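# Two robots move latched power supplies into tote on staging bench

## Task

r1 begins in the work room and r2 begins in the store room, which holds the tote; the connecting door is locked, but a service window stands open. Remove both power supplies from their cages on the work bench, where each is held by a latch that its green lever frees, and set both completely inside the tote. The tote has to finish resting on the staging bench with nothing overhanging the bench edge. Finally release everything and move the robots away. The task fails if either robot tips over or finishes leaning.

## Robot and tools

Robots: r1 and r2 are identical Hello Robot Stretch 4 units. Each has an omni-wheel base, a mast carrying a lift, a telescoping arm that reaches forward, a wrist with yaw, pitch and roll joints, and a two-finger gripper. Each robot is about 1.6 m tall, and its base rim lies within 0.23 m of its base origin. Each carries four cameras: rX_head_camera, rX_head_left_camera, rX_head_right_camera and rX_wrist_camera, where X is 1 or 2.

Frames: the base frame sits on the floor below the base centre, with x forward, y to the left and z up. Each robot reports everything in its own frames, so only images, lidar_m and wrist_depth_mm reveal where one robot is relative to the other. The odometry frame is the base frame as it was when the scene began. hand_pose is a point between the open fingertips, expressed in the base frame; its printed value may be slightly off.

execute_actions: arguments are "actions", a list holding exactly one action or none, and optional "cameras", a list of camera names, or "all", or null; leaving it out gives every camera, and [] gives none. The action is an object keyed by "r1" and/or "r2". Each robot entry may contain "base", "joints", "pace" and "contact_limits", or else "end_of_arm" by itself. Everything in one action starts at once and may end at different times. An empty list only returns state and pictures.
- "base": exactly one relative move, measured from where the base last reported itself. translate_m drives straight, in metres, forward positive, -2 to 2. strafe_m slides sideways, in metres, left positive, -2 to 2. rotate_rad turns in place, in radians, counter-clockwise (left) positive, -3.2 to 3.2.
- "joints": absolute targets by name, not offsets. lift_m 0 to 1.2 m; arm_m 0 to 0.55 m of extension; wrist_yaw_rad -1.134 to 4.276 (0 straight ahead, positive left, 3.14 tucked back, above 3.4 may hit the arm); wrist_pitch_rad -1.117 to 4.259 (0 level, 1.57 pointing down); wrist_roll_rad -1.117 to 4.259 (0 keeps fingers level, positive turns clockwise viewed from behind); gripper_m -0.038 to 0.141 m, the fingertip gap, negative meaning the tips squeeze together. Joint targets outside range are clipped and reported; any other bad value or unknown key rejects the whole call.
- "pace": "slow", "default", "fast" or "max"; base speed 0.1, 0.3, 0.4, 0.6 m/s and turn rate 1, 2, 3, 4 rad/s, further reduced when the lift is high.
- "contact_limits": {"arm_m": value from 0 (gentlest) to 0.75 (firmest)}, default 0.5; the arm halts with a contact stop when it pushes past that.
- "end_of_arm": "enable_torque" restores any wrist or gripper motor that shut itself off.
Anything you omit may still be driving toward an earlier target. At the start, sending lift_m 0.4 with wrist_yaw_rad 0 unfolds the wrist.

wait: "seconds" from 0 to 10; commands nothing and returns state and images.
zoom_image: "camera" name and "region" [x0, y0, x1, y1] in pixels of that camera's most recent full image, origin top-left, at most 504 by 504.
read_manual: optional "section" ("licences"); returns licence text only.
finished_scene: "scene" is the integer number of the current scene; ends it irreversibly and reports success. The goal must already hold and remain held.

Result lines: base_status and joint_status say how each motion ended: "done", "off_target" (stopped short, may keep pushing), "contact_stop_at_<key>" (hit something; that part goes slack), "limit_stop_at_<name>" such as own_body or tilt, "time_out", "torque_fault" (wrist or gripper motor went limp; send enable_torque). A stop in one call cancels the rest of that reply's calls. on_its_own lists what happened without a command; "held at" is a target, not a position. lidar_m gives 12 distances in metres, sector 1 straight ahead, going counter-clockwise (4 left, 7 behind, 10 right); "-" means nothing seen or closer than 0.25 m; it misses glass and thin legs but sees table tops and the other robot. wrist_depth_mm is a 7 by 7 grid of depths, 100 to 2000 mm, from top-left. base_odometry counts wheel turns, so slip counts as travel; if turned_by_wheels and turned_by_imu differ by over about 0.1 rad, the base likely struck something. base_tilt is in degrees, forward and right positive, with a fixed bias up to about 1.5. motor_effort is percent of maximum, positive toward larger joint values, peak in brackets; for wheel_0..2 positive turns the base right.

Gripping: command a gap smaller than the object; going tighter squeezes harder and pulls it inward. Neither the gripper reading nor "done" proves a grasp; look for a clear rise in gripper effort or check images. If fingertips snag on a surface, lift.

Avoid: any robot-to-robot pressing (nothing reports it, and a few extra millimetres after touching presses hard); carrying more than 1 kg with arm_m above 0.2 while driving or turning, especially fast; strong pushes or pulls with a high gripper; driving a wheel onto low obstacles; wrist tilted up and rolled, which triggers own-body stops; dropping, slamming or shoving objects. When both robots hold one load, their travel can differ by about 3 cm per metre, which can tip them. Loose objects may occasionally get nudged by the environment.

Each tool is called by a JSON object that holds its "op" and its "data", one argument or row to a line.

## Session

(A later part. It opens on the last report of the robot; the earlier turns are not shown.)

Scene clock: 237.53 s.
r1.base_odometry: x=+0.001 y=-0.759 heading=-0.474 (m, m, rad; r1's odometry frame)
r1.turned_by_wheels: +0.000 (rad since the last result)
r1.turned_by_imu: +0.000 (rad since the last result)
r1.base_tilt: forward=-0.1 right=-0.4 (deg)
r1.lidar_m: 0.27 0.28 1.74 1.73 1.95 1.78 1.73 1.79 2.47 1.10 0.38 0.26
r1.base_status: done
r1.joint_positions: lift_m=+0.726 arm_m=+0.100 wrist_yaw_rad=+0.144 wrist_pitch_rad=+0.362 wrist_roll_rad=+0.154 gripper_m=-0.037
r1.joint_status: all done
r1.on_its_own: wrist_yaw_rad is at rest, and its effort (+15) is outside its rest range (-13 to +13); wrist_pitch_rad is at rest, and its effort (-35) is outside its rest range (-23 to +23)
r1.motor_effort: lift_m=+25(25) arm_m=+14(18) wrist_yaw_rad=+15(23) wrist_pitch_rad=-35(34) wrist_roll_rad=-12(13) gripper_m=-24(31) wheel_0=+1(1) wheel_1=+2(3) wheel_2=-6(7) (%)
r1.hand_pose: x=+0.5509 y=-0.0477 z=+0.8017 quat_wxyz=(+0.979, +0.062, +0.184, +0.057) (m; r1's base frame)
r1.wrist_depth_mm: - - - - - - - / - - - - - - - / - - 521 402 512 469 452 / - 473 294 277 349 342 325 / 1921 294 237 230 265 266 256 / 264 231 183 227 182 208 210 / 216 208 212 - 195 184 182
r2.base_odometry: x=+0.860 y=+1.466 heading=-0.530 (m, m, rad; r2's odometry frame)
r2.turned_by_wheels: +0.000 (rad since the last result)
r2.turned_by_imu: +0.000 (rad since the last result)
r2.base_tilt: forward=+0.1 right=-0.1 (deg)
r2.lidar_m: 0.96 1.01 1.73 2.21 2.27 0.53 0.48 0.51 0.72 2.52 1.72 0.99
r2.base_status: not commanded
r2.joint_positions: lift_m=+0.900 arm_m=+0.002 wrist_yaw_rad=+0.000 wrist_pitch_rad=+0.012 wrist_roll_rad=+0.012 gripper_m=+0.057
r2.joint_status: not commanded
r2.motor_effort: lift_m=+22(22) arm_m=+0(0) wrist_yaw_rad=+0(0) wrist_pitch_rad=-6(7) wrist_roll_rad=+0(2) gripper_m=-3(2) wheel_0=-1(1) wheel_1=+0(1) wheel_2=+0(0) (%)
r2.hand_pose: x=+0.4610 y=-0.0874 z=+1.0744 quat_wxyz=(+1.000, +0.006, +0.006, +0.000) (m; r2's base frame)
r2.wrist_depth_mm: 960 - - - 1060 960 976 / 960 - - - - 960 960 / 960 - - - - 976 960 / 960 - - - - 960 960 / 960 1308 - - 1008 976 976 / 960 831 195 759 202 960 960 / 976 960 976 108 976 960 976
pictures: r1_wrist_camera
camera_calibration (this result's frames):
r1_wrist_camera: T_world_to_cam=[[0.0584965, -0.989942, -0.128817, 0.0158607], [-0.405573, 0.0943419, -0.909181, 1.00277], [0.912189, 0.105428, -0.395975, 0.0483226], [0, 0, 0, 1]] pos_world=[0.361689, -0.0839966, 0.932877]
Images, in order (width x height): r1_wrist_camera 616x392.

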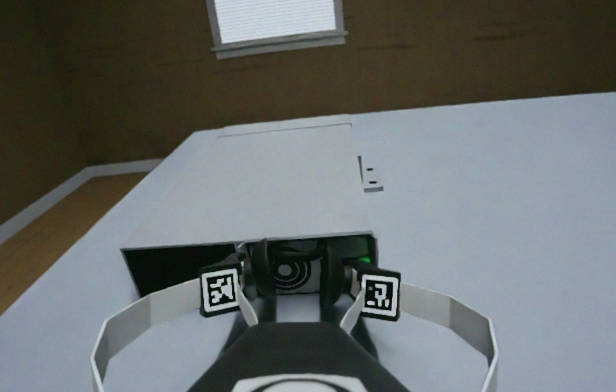

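{"op": "execute_actions", "data": {
  "actions": [
    {"r1":{"joints":{"gripper_m":0.05,"lift_m":0.720,"arm_m":0.06}}}
  ],
  "cameras": []
}}

{"op": "execute_actions", "data": {
  "actions": [
    {"r1":{"base":{"strafe_m":0.034},"joints":{"wrist_yaw_rad":0.0,"wrist_roll_rad":0.0,"lift_m":0.717,"arm_m":0.08}}}
  ],
  "cameras": ["r1_wrist_camera"]
}}

{"op": "zoom_image", "data": {
  "camera": "r1_wrist_camera",
  "region": [200, 200, 400, 320]
}}

Scene clock: 239.87 s.
r1.base_odometry: x=+0.001 y=-0.759 heading=-0.474 (m, m, rad; r1's odometry frame)
r1.turned_by_wheels: +0.000 (rad since the last result)
r1.turned_by_imu: +0.000 (rad since the last result)
r1.base_tilt: forward=-0.1 right=-0.3 (deg)
r1.lidar_m: 0.26 0.27 1.73 1.71 1.94 1.79 1.72 1.79 2.47 1.13 0.39 0.30
r1.base_status: not commanded
r1.joint_positions: lift_m=+0.720 arm_m=+0.062 wrist_yaw_rad=+0.150 wrist_pitch_rad=+0.352 wrist_roll_rad=+0.150 gripper_m=+0.050
r1.joint_status: all done
r1.motor_effort: lift_m=+21(23) arm_m=-9(14) wrist_yaw_rad=-1(17) wrist_pitch_rad=-6(36) wrist_roll_rad=-2(9) gripper_m=-4(28) wheel_0=+0(1) wheel_1=+1(2) wheel_2=-1(7) (%)
r1.hand_pose: x=+0.5133 y=-0.0460 z=+0.7987 quat_wxyz=(+0.980, +0.061, +0.180, +0.060) (m; r1's base frame)
r1.wrist_depth_mm: - - - - - - - / - - - - - - - / - - 597 418 530 496 469 / - - 303 282 362 349 334 / 1983 314 286 270 267 268 259 / 264 253 225 230 201 219 211 / 217 204 212 - 195 181 183
r2.base_odometry: x=+0.860 y=+1.466 heading=-0.530 (m, m, rad; r2's odometry frame)
r2.turned_by_wheels: +0.000 (rad since the last result)
r2.turned_by_imu: +0.001 (rad since the last result)
r2.base_tilt: forward=+0.2 right=-0.2 (deg)
r2.lidar_m: 0.96 1.00 1.71 2.19 2.29 0.55 0.49 0.53 0.73 2.51 1.73 1.00
r2.base_status: not commanded
r2.joint_positions: lift_m=+0.900 arm_m=+0.002 wrist_yaw_rad=+0.000 wrist_pitch_rad=+0.012 wrist_roll_rad=+0.012 gripper_m=+0.057
r2.joint_status: not commanded
r2.motor_effort: lift_m=+22(22) arm_m=+0(0) wrist_yaw_rad=+0(0) wrist_pitch_rad=-6(7) wrist_roll_rad=-1(1) gripper_m=-2(3) wheel_0=-1(1) wheel_1=+0(0) wheel_2=+0(0) (%)
r2.hand_pose: x=+0.4610 y=-0.0874 z=+1.0744 quat_wxyz=(+1.000, +0.006, +0.006, +0.000) (m; r2's base frame)
r2.wrist_depth_mm: 960 - - - 1060 960 976 / 960 - - - - 960 976 / 960 - - - - 976 960 / 976 - - - - 976 960 / 976 1281 - - 1008 960 976 / 976 831 195 768 202 960 976 / 960 960 976 108 976 976 976
pictures: none
No camera images: the call's "cameras" was empty. Leave "cameras" out to get every camera's image.

Scene clock: 240.83 s.
r1.base_odometry: x=+0.017 y=-0.729 heading=-0.474 (m, m, rad; r1's odometry frame)
r1.turned_by_wheels: +0.000 (rad since the last result)
r1.turned_by_imu: +0.000 (rad since the last result)
r1.base_tilt: forward=-0.1 right=-0.4 (deg)
r1.lidar_m: 0.26 0.25 1.69 1.68 1.90 1.79 1.71 1.80 2.46 1.14 0.39 0.29
r1.base_status: done
r1.joint_positions: lift_m=+0.717 arm_m=+0.078 wrist_yaw_rad=+0.000 wrist_pitch_rad=+0.352 wrist_roll_rad=+0.000 gripper_m=+0.050
r1.joint_status: all done
r1.motor_effort: lift_m=+18(19) arm_m=+9(9) wrist_yaw_rad=-2(4) wrist_pitch_rad=-8(8) wrist_roll_rad=-3(4) gripper_m=-3(3) wheel_0=+0(4) wheel_1=-1(12) wheel_2=+0(0) (%)
r1.hand_pose: x=+0.5201 y=-0.0873 z=+0.7959 quat_wxyz=(+0.985, +0.000, +0.175, +0.000) (m; r1's base frame)
r1.wrist_depth_mm: - - - - - - - / - - - - - - - / - - 413 445 603 634 647 / - 332 293 281 399 404 413 / 281 283 265 264 285 301 303 / 225 227 213 226 202 238 238 / 189 186 199 - 202 195 199
r2.base_odometry: x=+0.860 y=+1.466 heading=-0.530 (m, m, rad; r2's odometry frame)
r2.turned_by_wheels: +0.000 (rad since the last result)
r2.turned_by_imu: +0.000 (rad since the last result)
r2.base_tilt: forward=+0.1 right=-0.2 (deg)
r2.lidar_m: 0.98 1.00 1.73 2.18 2.31 0.53 0.50 0.52 0.76 2.53 1.71 1.03
r2.base_status: not commanded
r2.joint_positions: lift_m=+0.900 arm_m=+0.002 wrist_yaw_rad=+0.000 wrist_pitch_rad=+0.012 wrist_roll_rad=+0.012 gripper_m=+0.057
r2.joint_status: not commanded
r2.motor_effort: lift_m=+22(22) arm_m=+0(0) wrist_yaw_rad=+0(0) wrist_pitch_rad=-6(6) wrist_roll_rad=-2(0) gripper_m=-2(3) wheel_0=-1(1) wheel_1=+0(0) wheel_2=+0(0) (%)
r2.hand_pose: x=+0.4610 y=-0.0874 z=+1.0744 quat_wxyz=(+1.000, +0.006, +0.006, +0.000) (m; r2's base frame)
r2.wrist_depth_mm: 960 - - - 1060 960 976 / 960 - - - - 960 976 / 960 - - - - 960 960 / 960 - - - - 976 976 / 976 1281 - - 1008 976 960 / 976 831 195 768 202 976 976 / 976 960 976 108 976 960 976
pictures: r1_wrist_camera
camera_calibration (this result's frames):
r1_wrist_camera: T_world_to_cam=[[-0.0303755, -0.999447, 0.0135202, -0.0902295], [-0.382902, -0.000859431, -0.923789, 0.980221], [0.92329, -0.0332374, -0.382664, 0.0498603], [0, 0, 0, 1]] pos_world=[0.326552, -0.08768, 0.925817]
Images, in order (width x height): r1_wrist_camera 616x392.

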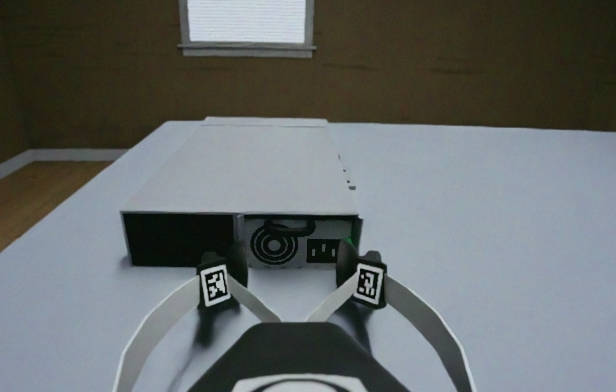

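Region (200, 200, 400, 320) of r1_wrist_camera's 616x392 image, scaled by 2.520; it fills the top 302 rows of this view, and the rest is white.

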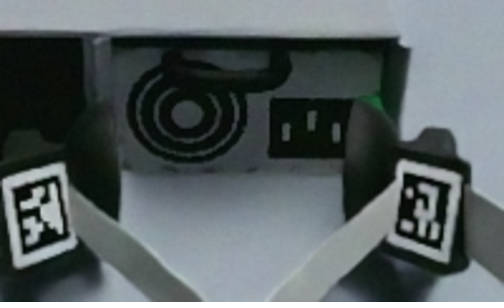

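{"op": "execute_actions", "data": {
  "actions": [
    {"r1":{"joints":{"gripper_m":0.040}}}
  ],
  "cameras": []
}}

{"op": "execute_actions", "data": {
  "actions": [
    {"r1":{"joints":{"arm_m":0.093},"pace":"slow"}}
  ],
  "cameras": ["r1_wrist_camera"]
}}

{"op": "zoom_image", "data": {
  "camera": "r1_wrist_camera",
  "region": [200, 200, 400, 320]
}}

Scene clock: 241.77 s.
r1.base_odometry: x=+0.017 y=-0.729 heading=-0.474 (m, m, rad; r1's odometry frame)
r1.turned_by_wheels: +0.000 (rad since the last result)
r1.turned_by_imu: +0.000 (rad since the last result)
r1.base_tilt: forward=-0.1 right=-0.3 (deg)
r1.lidar_m: 0.25 0.28 1.70 1.69 1.91 1.79 1.73 1.82 2.46 1.14 0.40 0.30
r1.base_status: not commanded
r1.joint_positions: lift_m=+0.717 arm_m=+0.078 wrist_yaw_rad=+0.000 wrist_pitch_rad=+0.352 wrist_roll_rad=+0.000 gripper_m=+0.040
r1.joint_status: all done
r1.motor_effort: lift_m=+18(18) arm_m=+9(9) wrist_yaw_rad=-2(4) wrist_pitch_rad=-7(7) wrist_roll_rad=-2(1) gripper_m=-4(5) wheel_0=+0(0) wheel_1=-1(1) wheel_2=+0(0) (%)
r1.hand_pose: x=+0.5201 y=-0.0873 z=+0.7959 quat_wxyz=(+0.985, +0.000, +0.175, +0.000) (m; r1's base frame)
r1.wrist_depth_mm: - - - - - - - / - - - - - - - / - - 410 445 609 627 661 / - 334 294 281 402 404 413 / 281 282 270 263 297 300 303 / 224 229 195 217 196 237 238 / 189 187 199 - 202 195 199
r2.base_odometry: x=+0.860 y=+1.466 heading=-0.530 (m, m, rad; r2's odometry frame)
r2.turned_by_wheels: +0.000 (rad since the last result)
r2.turned_by_imu: +0.000 (rad since the last result)
r2.base_tilt: forward=+0.1 right=-0.2 (deg)
r2.lidar_m: 0.97 1.00 1.74 2.18 2.27 0.51 0.49 0.54 0.74 2.51 1.70 1.03
r2.base_status: not commanded
r2.joint_positions: lift_m=+0.900 arm_m=+0.002 wrist_yaw_rad=+0.000 wrist_pitch_rad=+0.012 wrist_roll_rad=+0.012 gripper_m=+0.057
r2.joint_status: not commanded
r2.motor_effort: lift_m=+22(22) arm_m=+0(0) wrist_yaw_rad=+0(0) wrist_pitch_rad=-7(6) wrist_roll_rad=-1(2) gripper_m=-3(2) wheel_0=-1(1) wheel_1=+0(0) wheel_2=+0(0) (%)
r2.hand_pose: x=+0.4610 y=-0.0874 z=+1.0744 quat_wxyz=(+1.000, +0.006, +0.006, +0.000) (m; r2's base frame)
r2.wrist_depth_mm: 960 - - - 1060 960 960 / 960 - - - - 976 960 / 960 - - - - 960 960 / 960 - - - - 976 976 / 976 1281 - - 991 976 976 / 960 820 195 768 202 976 960 / 976 976 976 108 976 976 976
pictures: none
No camera images: the call's "cameras" was empty. Leave "cameras" out to get every camera's image.

Scene clock: 242.77 s.
r1.base_odometry: x=+0.017 y=-0.729 heading=-0.474 (m, m, rad; r1's odometry frame)
r1.turned_by_wheels: +0.000 (rad since the last result)
r1.turned_by_imu: +0.000 (rad since the last result)
r1.base_tilt: forward=+0.0 right=-0.3 (deg)
r1.lidar_m: 0.25 0.29 1.71 1.68 1.90 1.79 1.70 1.79 2.48 1.11 0.37 0.28
r1.base_status: not commanded
r1.joint_positions: lift_m=+0.717 arm_m=+0.091 wrist_yaw_rad=+0.000 wrist_pitch_rad=+0.352 wrist_roll_rad=+0.000 gripper_m=+0.040
r1.joint_status: all done
r1.motor_effort: lift_m=+18(18) arm_m=+9(8) wrist_yaw_rad=-2(2) wrist_pitch_rad=-7(7) wrist_roll_rad=-2(2) gripper_m=-4(5) wheel_0=+0(0) wheel_1=-1(1) wheel_2=+0(0) (%)
r1.hand_pose: x=+0.5330 y=-0.0874 z=+0.7959 quat_wxyz=(+0.985, +0.000, +0.175, +0.000) (m; r1's base frame)
r1.wrist_depth_mm: - - - - - - - / - - - - - - - / - - 413 466 603 627 654 / - 332 274 281 397 407 413 / 279 271 253 246 296 298 301 / 224 227 195 217 196 238 238 / 190 187 199 - 202 195 200
r2.base_odometry: x=+0.860 y=+1.466 heading=-0.530 (m, m, rad; r2's odometry frame)
r2.turned_by_wheels: +0.000 (rad since the last result)
r2.turned_by_imu: +0.000 (rad since the last result)
r2.base_tilt: forward=+0.2 right=-0.3 (deg)
r2.lidar_m: 0.96 1.01 1.72 2.19 2.30 0.54 0.49 0.52 0.75 2.51 1.73 1.02
r2.base_status: not commanded
r2.joint_positions: lift_m=+0.900 arm_m=+0.002 wrist_yaw_rad=+0.000 wrist_pitch_rad=+0.012 wrist_roll_rad=+0.012 gripper_m=+0.057
r2.joint_status: not commanded
r2.motor_effort: lift_m=+22(22) arm_m=+0(0) wrist_yaw_rad=+0(0) wrist_pitch_rad=-7(6) wrist_roll_rad=-3(2) gripper_m=-2(3) wheel_0=-1(1) wheel_1=+0(1) wheel_2=+0(0) (%)
r2.hand_pose: x=+0.4610 y=-0.0874 z=+1.0744 quat_wxyz=(+1.000, +0.006, +0.006, +0.000) (m; r2's base frame)
r2.wrist_depth_mm: 960 - - - 1060 960 976 / 960 - - - - 960 960 / 960 - - - - 960 960 / 976 - - - - 960 976 / 976 1281 - - 991 960 976 / 960 831 195 759 202 976 960 / 960 960 960 108 960 976 976
pictures: r1_wrist_camera
camera_calibration (this result's frames):
r1_wrist_camera: T_world_to_cam=[[-0.0304385, -0.999445, 0.0135206, -0.0898194], [-0.382902, -0.000835753, -0.923789, 0.985188], [0.923288, -0.0332958, -0.382664, 0.0378832], [0, 0, 0, 1]] pos_world=[0.339519, -0.0876848, 0.925817]
Images, in order (width x height): r1_wrist_camera 616x392.

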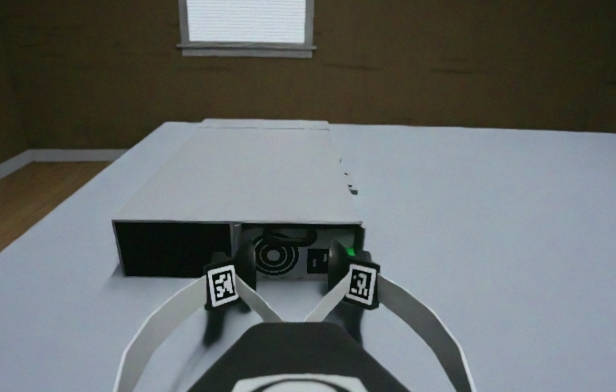

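Region (200, 200, 400, 320) of r1_wrist_camera's 616x392 image, scaled by 2.520; it fills the top 302 rows of this view, and the rest is white.

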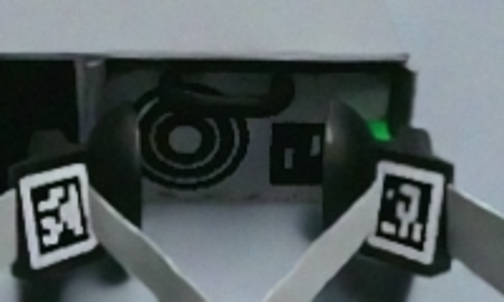

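Lever lines up with the groove. Advance.

{"op": "execute_actions", "data": {
  "actions": [
    {"r1":{"joints":{"arm_m":0.101},"pace":"slow"}}
  ],
  "cameras": ["r1_wrist_camera"]
}}

{"op": "zoom_image", "data": {
  "camera": "r1_wrist_camera",
  "region": [200, 200, 400, 320]
}}

Scene clock: 243.77 s.
r1.base_odometry: x=+0.017 y=-0.729 heading=-0.474 (m, m, rad; r1's odometry frame)
r1.turned_by_wheels: +0.000 (rad since the last result)
r1.turned_by_imu: +0.000 (rad since the last result)
r1.base_tilt: forward=-0.1 right=-0.4 (deg)
r1.lidar_m: 0.25 0.26 1.68 1.68 1.91 1.78 1.72 1.79 2.47 1.12 0.39 0.29
r1.base_status: not commanded
r1.joint_positions: lift_m=+0.717 arm_m=+0.099 wrist_yaw_rad=-0.003 wrist_pitch_rad=+0.353 wrist_roll_rad=+0.000 gripper_m=+0.040
r1.joint_status: all done
r1.motor_effort: lift_m=+18(18) arm_m=+13(12) wrist_yaw_rad=+9(8) wrist_pitch_rad=-11(12) wrist_roll_rad=-4(2) gripper_m=-3(4) wheel_0=+0(0) wheel_1=+0(1) wheel_2=-3(3) (%)
r1.hand_pose: x=+0.5400 y=-0.0883 z=+0.7956 quat_wxyz=(+0.984, +0.000, +0.176, -0.002) (m; r1's base frame)
r1.wrist_depth_mm: - - - - - - - / - - - - - - - / - - 410 455 609 615 647 / - 312 274 281 397 404 410 / 279 270 246 242 297 298 301 / 224 227 196 225 195 236 237 / 189 185 198 - 202 195 198
r2.base_odometry: x=+0.860 y=+1.466 heading=-0.530 (m, m, rad; r2's odometry frame)
r2.turned_by_wheels: +0.000 (rad since the last result)
r2.turned_by_imu: +0.000 (rad since the last result)
r2.base_tilt: forward=+0.2 right=-0.2 (deg)
r2.lidar_m: 0.97 1.00 1.72 2.19 2.31 0.53 0.47 0.54 0.76 2.53 1.72 1.05
r2.base_status: not commanded
r2.joint_positions: lift_m=+0.900 arm_m=+0.002 wrist_yaw_rad=+0.000 wrist_pitch_rad=+0.012 wrist_roll_rad=+0.012 gripper_m=+0.057
r2.joint_status: not commanded
r2.motor_effort: lift_m=+22(22) arm_m=+0(0) wrist_yaw_rad=+0(0) wrist_pitch_rad=-6(7) wrist_roll_rad=-3(0) gripper_m=-3(3) wheel_0=-1(1) wheel_1=-1(0) wheel_2=+0(0) (%)
r2.hand_pose: x=+0.4610 y=-0.0874 z=+1.0744 quat_wxyz=(+1.000, +0.006, +0.006, +0.000) (m; r2's base frame)
r2.wrist_depth_mm: 960 - - - 1060 960 976 / 960 - - - - 960 976 / 960 - - - - 960 976 / 960 - - - - 976 976 / 960 1281 - - 991 976 976 / 960 831 195 759 202 960 960 / 960 960 976 108 976 960 976
pictures: r1_wrist_camera
camera_calibration (this result's frames):
r1_wrist_camera: T_world_to_cam=[[-0.0338996, -0.999333, 0.0135602, -0.0886981], [-0.384098, 0.000501086, -0.923292, 0.98788], [0.92267, -0.0365077, -0.383859, 0.0323361], [0, 0, 0, 1]] pos_world=[0.3466, -0.0879535, 0.925717]
Images, in order (width x height): r1_wrist_camera 616x392.

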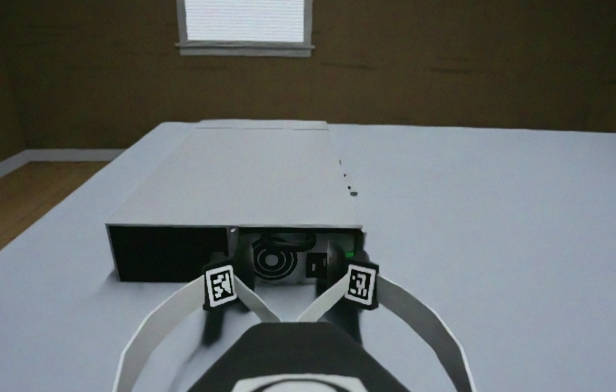

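Region (200, 200, 400, 320) of r1_wrist_camera's 616x392 image, scaled by 2.520; it fills the top 302 rows of this view, and the rest is white.

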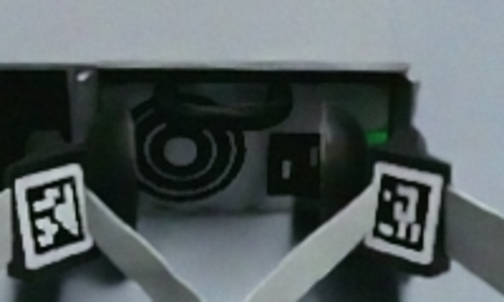

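Lever wedged in groove (pad rotated). Now close.

{"op": "execute_actions", "data": {
  "actions": [
    {"r1":{"base":{"strafe_m":0.003},"joints":{"gripper_m":0.012,"arm_m":0.104},"pace":"slow"}}
  ],
  "cameras": ["r1_wrist_camera"]
}}

{"op": "zoom_image", "data": {
  "camera": "r1_wrist_camera",
  "region": [200, 200, 400, 320]
}}

Scene clock: 245.30 s.
r1.base_odometry: x=+0.018 y=-0.726 heading=-0.474 (m, m, rad; r1's odometry frame)
r1.turned_by_wheels: +0.000 (rad since the last result)
r1.turned_by_imu: +0.000 (rad since the last result)
r1.base_tilt: forward=+0.0 right=-0.4 (deg)
r1.lidar_m: 0.25 0.28 1.67 1.68 1.89 1.79 1.73 1.79 2.47 1.12 0.38 0.29
r1.base_status: done
r1.joint_positions: lift_m=+0.717 arm_m=+0.102 wrist_yaw_rad=-0.001 wrist_pitch_rad=+0.355 wrist_roll_rad=+0.000 gripper_m=+0.012
r1.joint_status: all done
r1.motor_effort: lift_m=+19(19) arm_m=+8(16) wrist_yaw_rad=+1(19) wrist_pitch_rad=-15(14) wrist_roll_rad=+0(1) gripper_m=-16(15) wheel_0=+0(1) wheel_1=+0(9) wheel_2=-2(8) (%)
r1.hand_pose: x=+0.5438 y=-0.0877 z=+0.7951 quat_wxyz=(+0.984, +0.000, +0.177, -0.001) (m; r1's base frame)
r1.wrist_depth_mm: - - - - - - - / - - - - - - - / - - 404 415 591 615 634 / - 307 270 273 392 399 407 / 277 266 258 234 281 296 297 / 222 224 189 223 186 235 235 / 187 182 196 - 200 194 197
r2.base_odometry: x=+0.860 y=+1.466 heading=-0.530 (m, m, rad; r2's odometry frame)
r2.turned_by_wheels: +0.000 (rad since the last result)
r2.turned_by_imu: +0.000 (rad since the last result)
r2.base_tilt: forward=+0.1 right=-0.2 (deg)
r2.lidar_m: 0.96 1.03 1.72 2.20 2.29 0.52 0.49 0.52 0.71 2.52 1.71 1.00
r2.base_status: not commanded
r2.joint_positions: lift_m=+0.900 arm_m=+0.002 wrist_yaw_rad=+0.000 wrist_pitch_rad=+0.012 wrist_roll_rad=+0.012 gripper_m=+0.057
r2.joint_status: not commanded
r2.motor_effort: lift_m=+22(22) arm_m=+0(0) wrist_yaw_rad=+0(0) wrist_pitch_rad=-6(7) wrist_roll_rad=-3(4) gripper_m=-3(2) wheel_0=-1(1) wheel_1=+0(0) wheel_2=+0(0) (%)
r2.hand_pose: x=+0.4610 y=-0.0874 z=+1.0744 quat_wxyz=(+1.000, +0.006, +0.006, +0.000) (m; r2's base frame)
r2.wrist_depth_mm: 960 - - - 1060 976 976 / 960 - - - - 976 976 / 960 - - - - 976 976 / 976 - - - - 976 976 / 960 1281 - - 1008 976 976 / 976 842 195 759 202 976 976 / 976 960 960 108 960 976 976
pictures: r1_wrist_camera
camera_calibration (this result's frames):
r1_wrist_camera: T_world_to_cam=[[-0.0316028, -0.999401, 0.0141102, -0.0896885], [-0.38542, -0.000840178, -0.922741, 0.989091], [0.9222, -0.0345996, -0.385163, 0.0300946], [0, 0, 0, 1]] pos_world=[0.350628, -0.0877625, 0.925532]
Images, in order (width x height): r1_wrist_camera 616x392.

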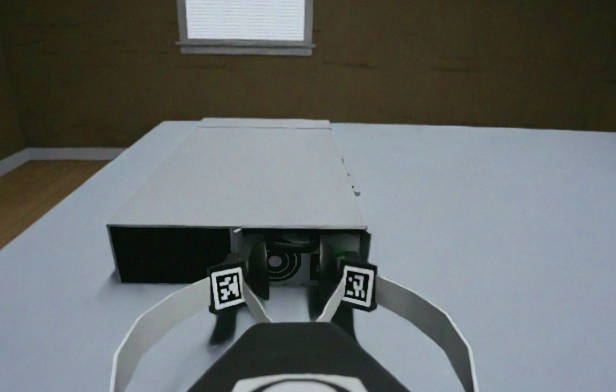

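Region (200, 200, 400, 320) of r1_wrist_camera's 616x392 image, scaled by 2.520; it fills the top 302 rows of this view, and the rest is white.

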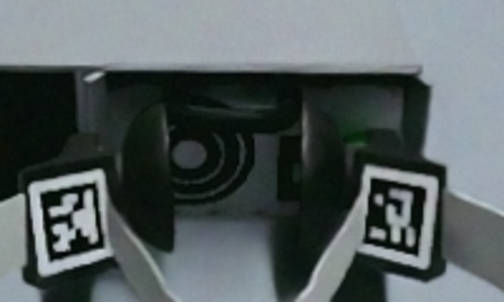

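{"op": "execute_actions", "data": {
  "actions": [
    {"r1":{"joints":{"gripper_m":-0.038,"arm_m":0.114,"lift_m":0.714},"pace":"slow"}}
  ],
  "cameras": ["r1_wrist_camera"]
}}

{"op": "zoom_image", "data": {
  "camera": "r1_wrist_camera",
  "region": [200, 200, 400, 320]
}}

Scene clock: 247.23 s.
r1.base_odometry: x=+0.018 y=-0.726 heading=-0.474 (m, m, rad; r1's odometry frame)
r1.turned_by_wheels: +0.000 (rad since the last result)
r1.turned_by_imu: +0.000 (rad since the last result)
r1.base_tilt: forward=+0.0 right=-0.4 (deg)
r1.lidar_m: 0.25 0.26 1.70 1.68 1.90 1.78 1.72 1.79 2.46 1.15 0.39 0.28
r1.base_status: not commanded
r1.joint_positions: lift_m=+0.714 arm_m=+0.113 wrist_yaw_rad=+0.000 wrist_pitch_rad=+0.356 wrist_roll_rad=-0.001 gripper_m=-0.037
r1.joint_status: all done
r1.motor_effort: lift_m=+20(20) arm_m=+7(19) wrist_yaw_rad=-1(25) wrist_pitch_rad=-19(21) wrist_roll_rad=+2(3) gripper_m=-28(30) wheel_0=-1(4) wheel_1=+0(2) wheel_2=+0(9) (%)
r1.hand_pose: x=+0.5540 y=-0.0874 z=+0.7916 quat_wxyz=(+0.984, +0.000, +0.177, +0.000) (m; r1's base frame)
r1.wrist_depth_mm: - - - - - - - / - - - - - - - / - - 384 397 574 597 621 / - 274 260 264 384 389 397 / 268 248 220 218 272 287 291 / 216 201 181 217 184 228 229 / 182 182 191 - 196 189 195
r2.base_odometry: x=+0.860 y=+1.466 heading=-0.530 (m, m, rad; r2's odometry frame)
r2.turned_by_wheels: +0.000 (rad since the last result)
r2.turned_by_imu: +0.000 (rad since the last result)
r2.base_tilt: forward=+0.1 right=-0.2 (deg)
r2.lidar_m: 0.98 1.00 1.69 2.20 2.29 0.53 0.50 0.54 0.76 2.52 1.70 1.01
r2.base_status: not commanded
r2.joint_positions: lift_m=+0.900 arm_m=+0.002 wrist_yaw_rad=+0.000 wrist_pitch_rad=+0.012 wrist_roll_rad=+0.012 gripper_m=+0.057
r2.joint_status: not commanded
r2.motor_effort: lift_m=+22(22) arm_m=-1(0) wrist_yaw_rad=+0(0) wrist_pitch_rad=-7(6) wrist_roll_rad=-5(1) gripper_m=-2(2) wheel_0=-1(1) wheel_1=+0(0) wheel_2=+0(0) (%)
r2.hand_pose: x=+0.4610 y=-0.0874 z=+1.0744 quat_wxyz=(+1.000, +0.006, +0.006, +0.000) (m; r2's base frame)
r2.wrist_depth_mm: 976 - - - 1042 960 976 / 960 - - - - 960 960 / 960 - - - - 976 960 / 976 - - - - 976 976 / 960 1281 - - 1025 976 976 / 960 831 195 759 202 976 960 / 960 960 976 108 976 976 960
pictures: r1_wrist_camera
camera_calibration (this result's frames):
r1_wrist_camera: T_world_to_cam=[[-0.0300724, -0.99944, 0.0146824, -0.0902665], [-0.386826, -0.00190763, -0.922151, 0.990015], [0.921662, -0.0334108, -0.386552, 0.0208756], [0, 0, 0, 1]] pos_world=[0.361009, -0.0876299, 0.922338]
Images, in order (width x height): r1_wrist_camera 616x392.

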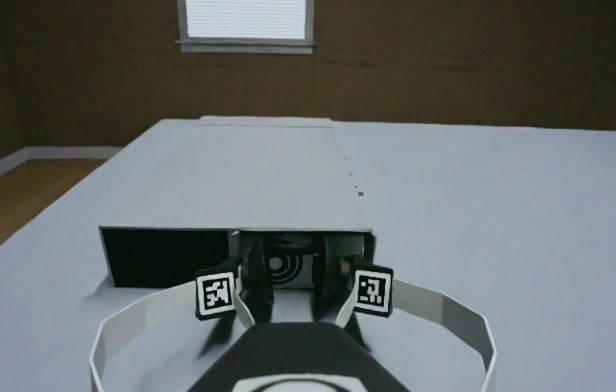

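Region (200, 200, 400, 320) of r1_wrist_camera's 616x392 image, scaled by 2.520; it fills the top 302 rows of this view, and the rest is white.

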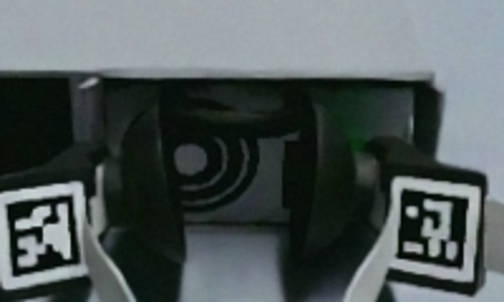

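{"op": "execute_actions", "data": {
  "actions": [
    {"r1":{"joints":{"arm_m":0.106},"pace":"slow"}}
  ],
  "cameras": ["r1_wrist_camera"]
}}

{"op": "zoom_image", "data": {
  "camera": "r1_wrist_camera",
  "region": [200, 200, 400, 320]
}}

Scene clock: 248.20 s.
r1.base_odometry: x=+0.018 y=-0.726 heading=-0.474 (m, m, rad; r1's odometry frame)
r1.turned_by_wheels: +0.000 (rad since the last result)
r1.turned_by_imu: +0.000 (rad since the last result)
r1.base_tilt: forward=+0.0 right=-0.3 (deg)
r1.lidar_m: 0.25 0.27 1.71 1.70 1.89 1.80 1.71 1.80 2.46 1.11 0.38 0.28
r1.base_status: not commanded
r1.joint_positions: lift_m=+0.714 arm_m=+0.109 wrist_yaw_rad=+0.003 wrist_pitch_rad=+0.353 wrist_roll_rad=-0.001 gripper_m=-0.037
r1.joint_status: all done
r1.motor_effort: lift_m=+21(20) arm_m=-14(15) wrist_yaw_rad=-10(10) wrist_pitch_rad=-9(19) wrist_roll_rad=+2(3) gripper_m=-30(32) wheel_0=-4(3) wheel_1=-1(1) wheel_2=+4(4) (%)
r1.hand_pose: x=+0.5504 y=-0.0866 z=+0.7924 quat_wxyz=(+0.984, -0.001, +0.176, +0.001) (m; r1's base frame)
r1.wrist_depth_mm: - - - - - - - / - - - - - - - / - - 394 407 585 609 640 / - 300 265 270 389 397 404 / 272 257 224 225 277 293 296 / 218 206 182 219 184 231 232 / 185 183 193 - 197 190 193
r2.base_odometry: x=+0.860 y=+1.466 heading=-0.530 (m, m, rad; r2's odometry frame)
r2.turned_by_wheels: +0.000 (rad since the last result)
r2.turned_by_imu: +0.000 (rad since the last result)
r2.base_tilt: forward=+0.1 right=-0.2 (deg)
r2.lidar_m: 0.97 1.02 1.74 2.21 2.31 0.52 0.48 0.53 0.75 2.51 1.73 1.02
r2.base_status: not commanded
r2.joint_positions: lift_m=+0.900 arm_m=+0.002 wrist_yaw_rad=+0.000 wrist_pitch_rad=+0.012 wrist_roll_rad=+0.012 gripper_m=+0.057
r2.joint_status: not commanded
r2.motor_effort: lift_m=+22(22) arm_m=+0(0) wrist_yaw_rad=+0(0) wrist_pitch_rad=-6(7) wrist_roll_rad=+0(0) gripper_m=-3(2) wheel_0=-1(1) wheel_1=+0(0) wheel_2=+0(0) (%)
r2.hand_pose: x=+0.4610 y=-0.0874 z=+1.0744 quat_wxyz=(+1.000, +0.006, +0.006, +0.000) (m; r2's base frame)
r2.wrist_depth_mm: 960 - - - 1042 976 960 / 960 - - - - 960 960 / 960 - - - - 960 960 / 976 - - - - 960 960 / 960 1281 - - 1008 976 976 / 976 831 195 768 202 976 976 / 960 960 976 108 976 960 976
pictures: r1_wrist_camera
camera_calibration (this result's frames):
r1_wrist_camera: T_world_to_cam=[[-0.0273423, -0.99952, 0.0145817, -0.0910642], [-0.383769, -0.00297341, -0.923424, 0.988627], [0.923024, -0.0308446, -0.383504, 0.0215971], [0, 0, 0, 1]] pos_world=[0.35698, -0.0874147, 0.922533]
Images, in order (width x height): r1_wrist_camera 616x392.

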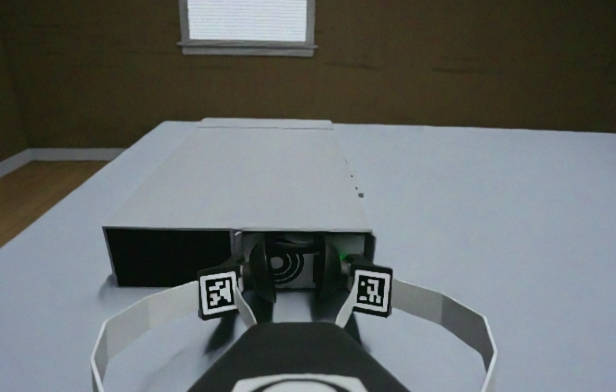

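Region (200, 200, 400, 320) of r1_wrist_camera's 616x392 image, scaled by 2.520; it fills the top 302 rows of this view, and the rest is white.

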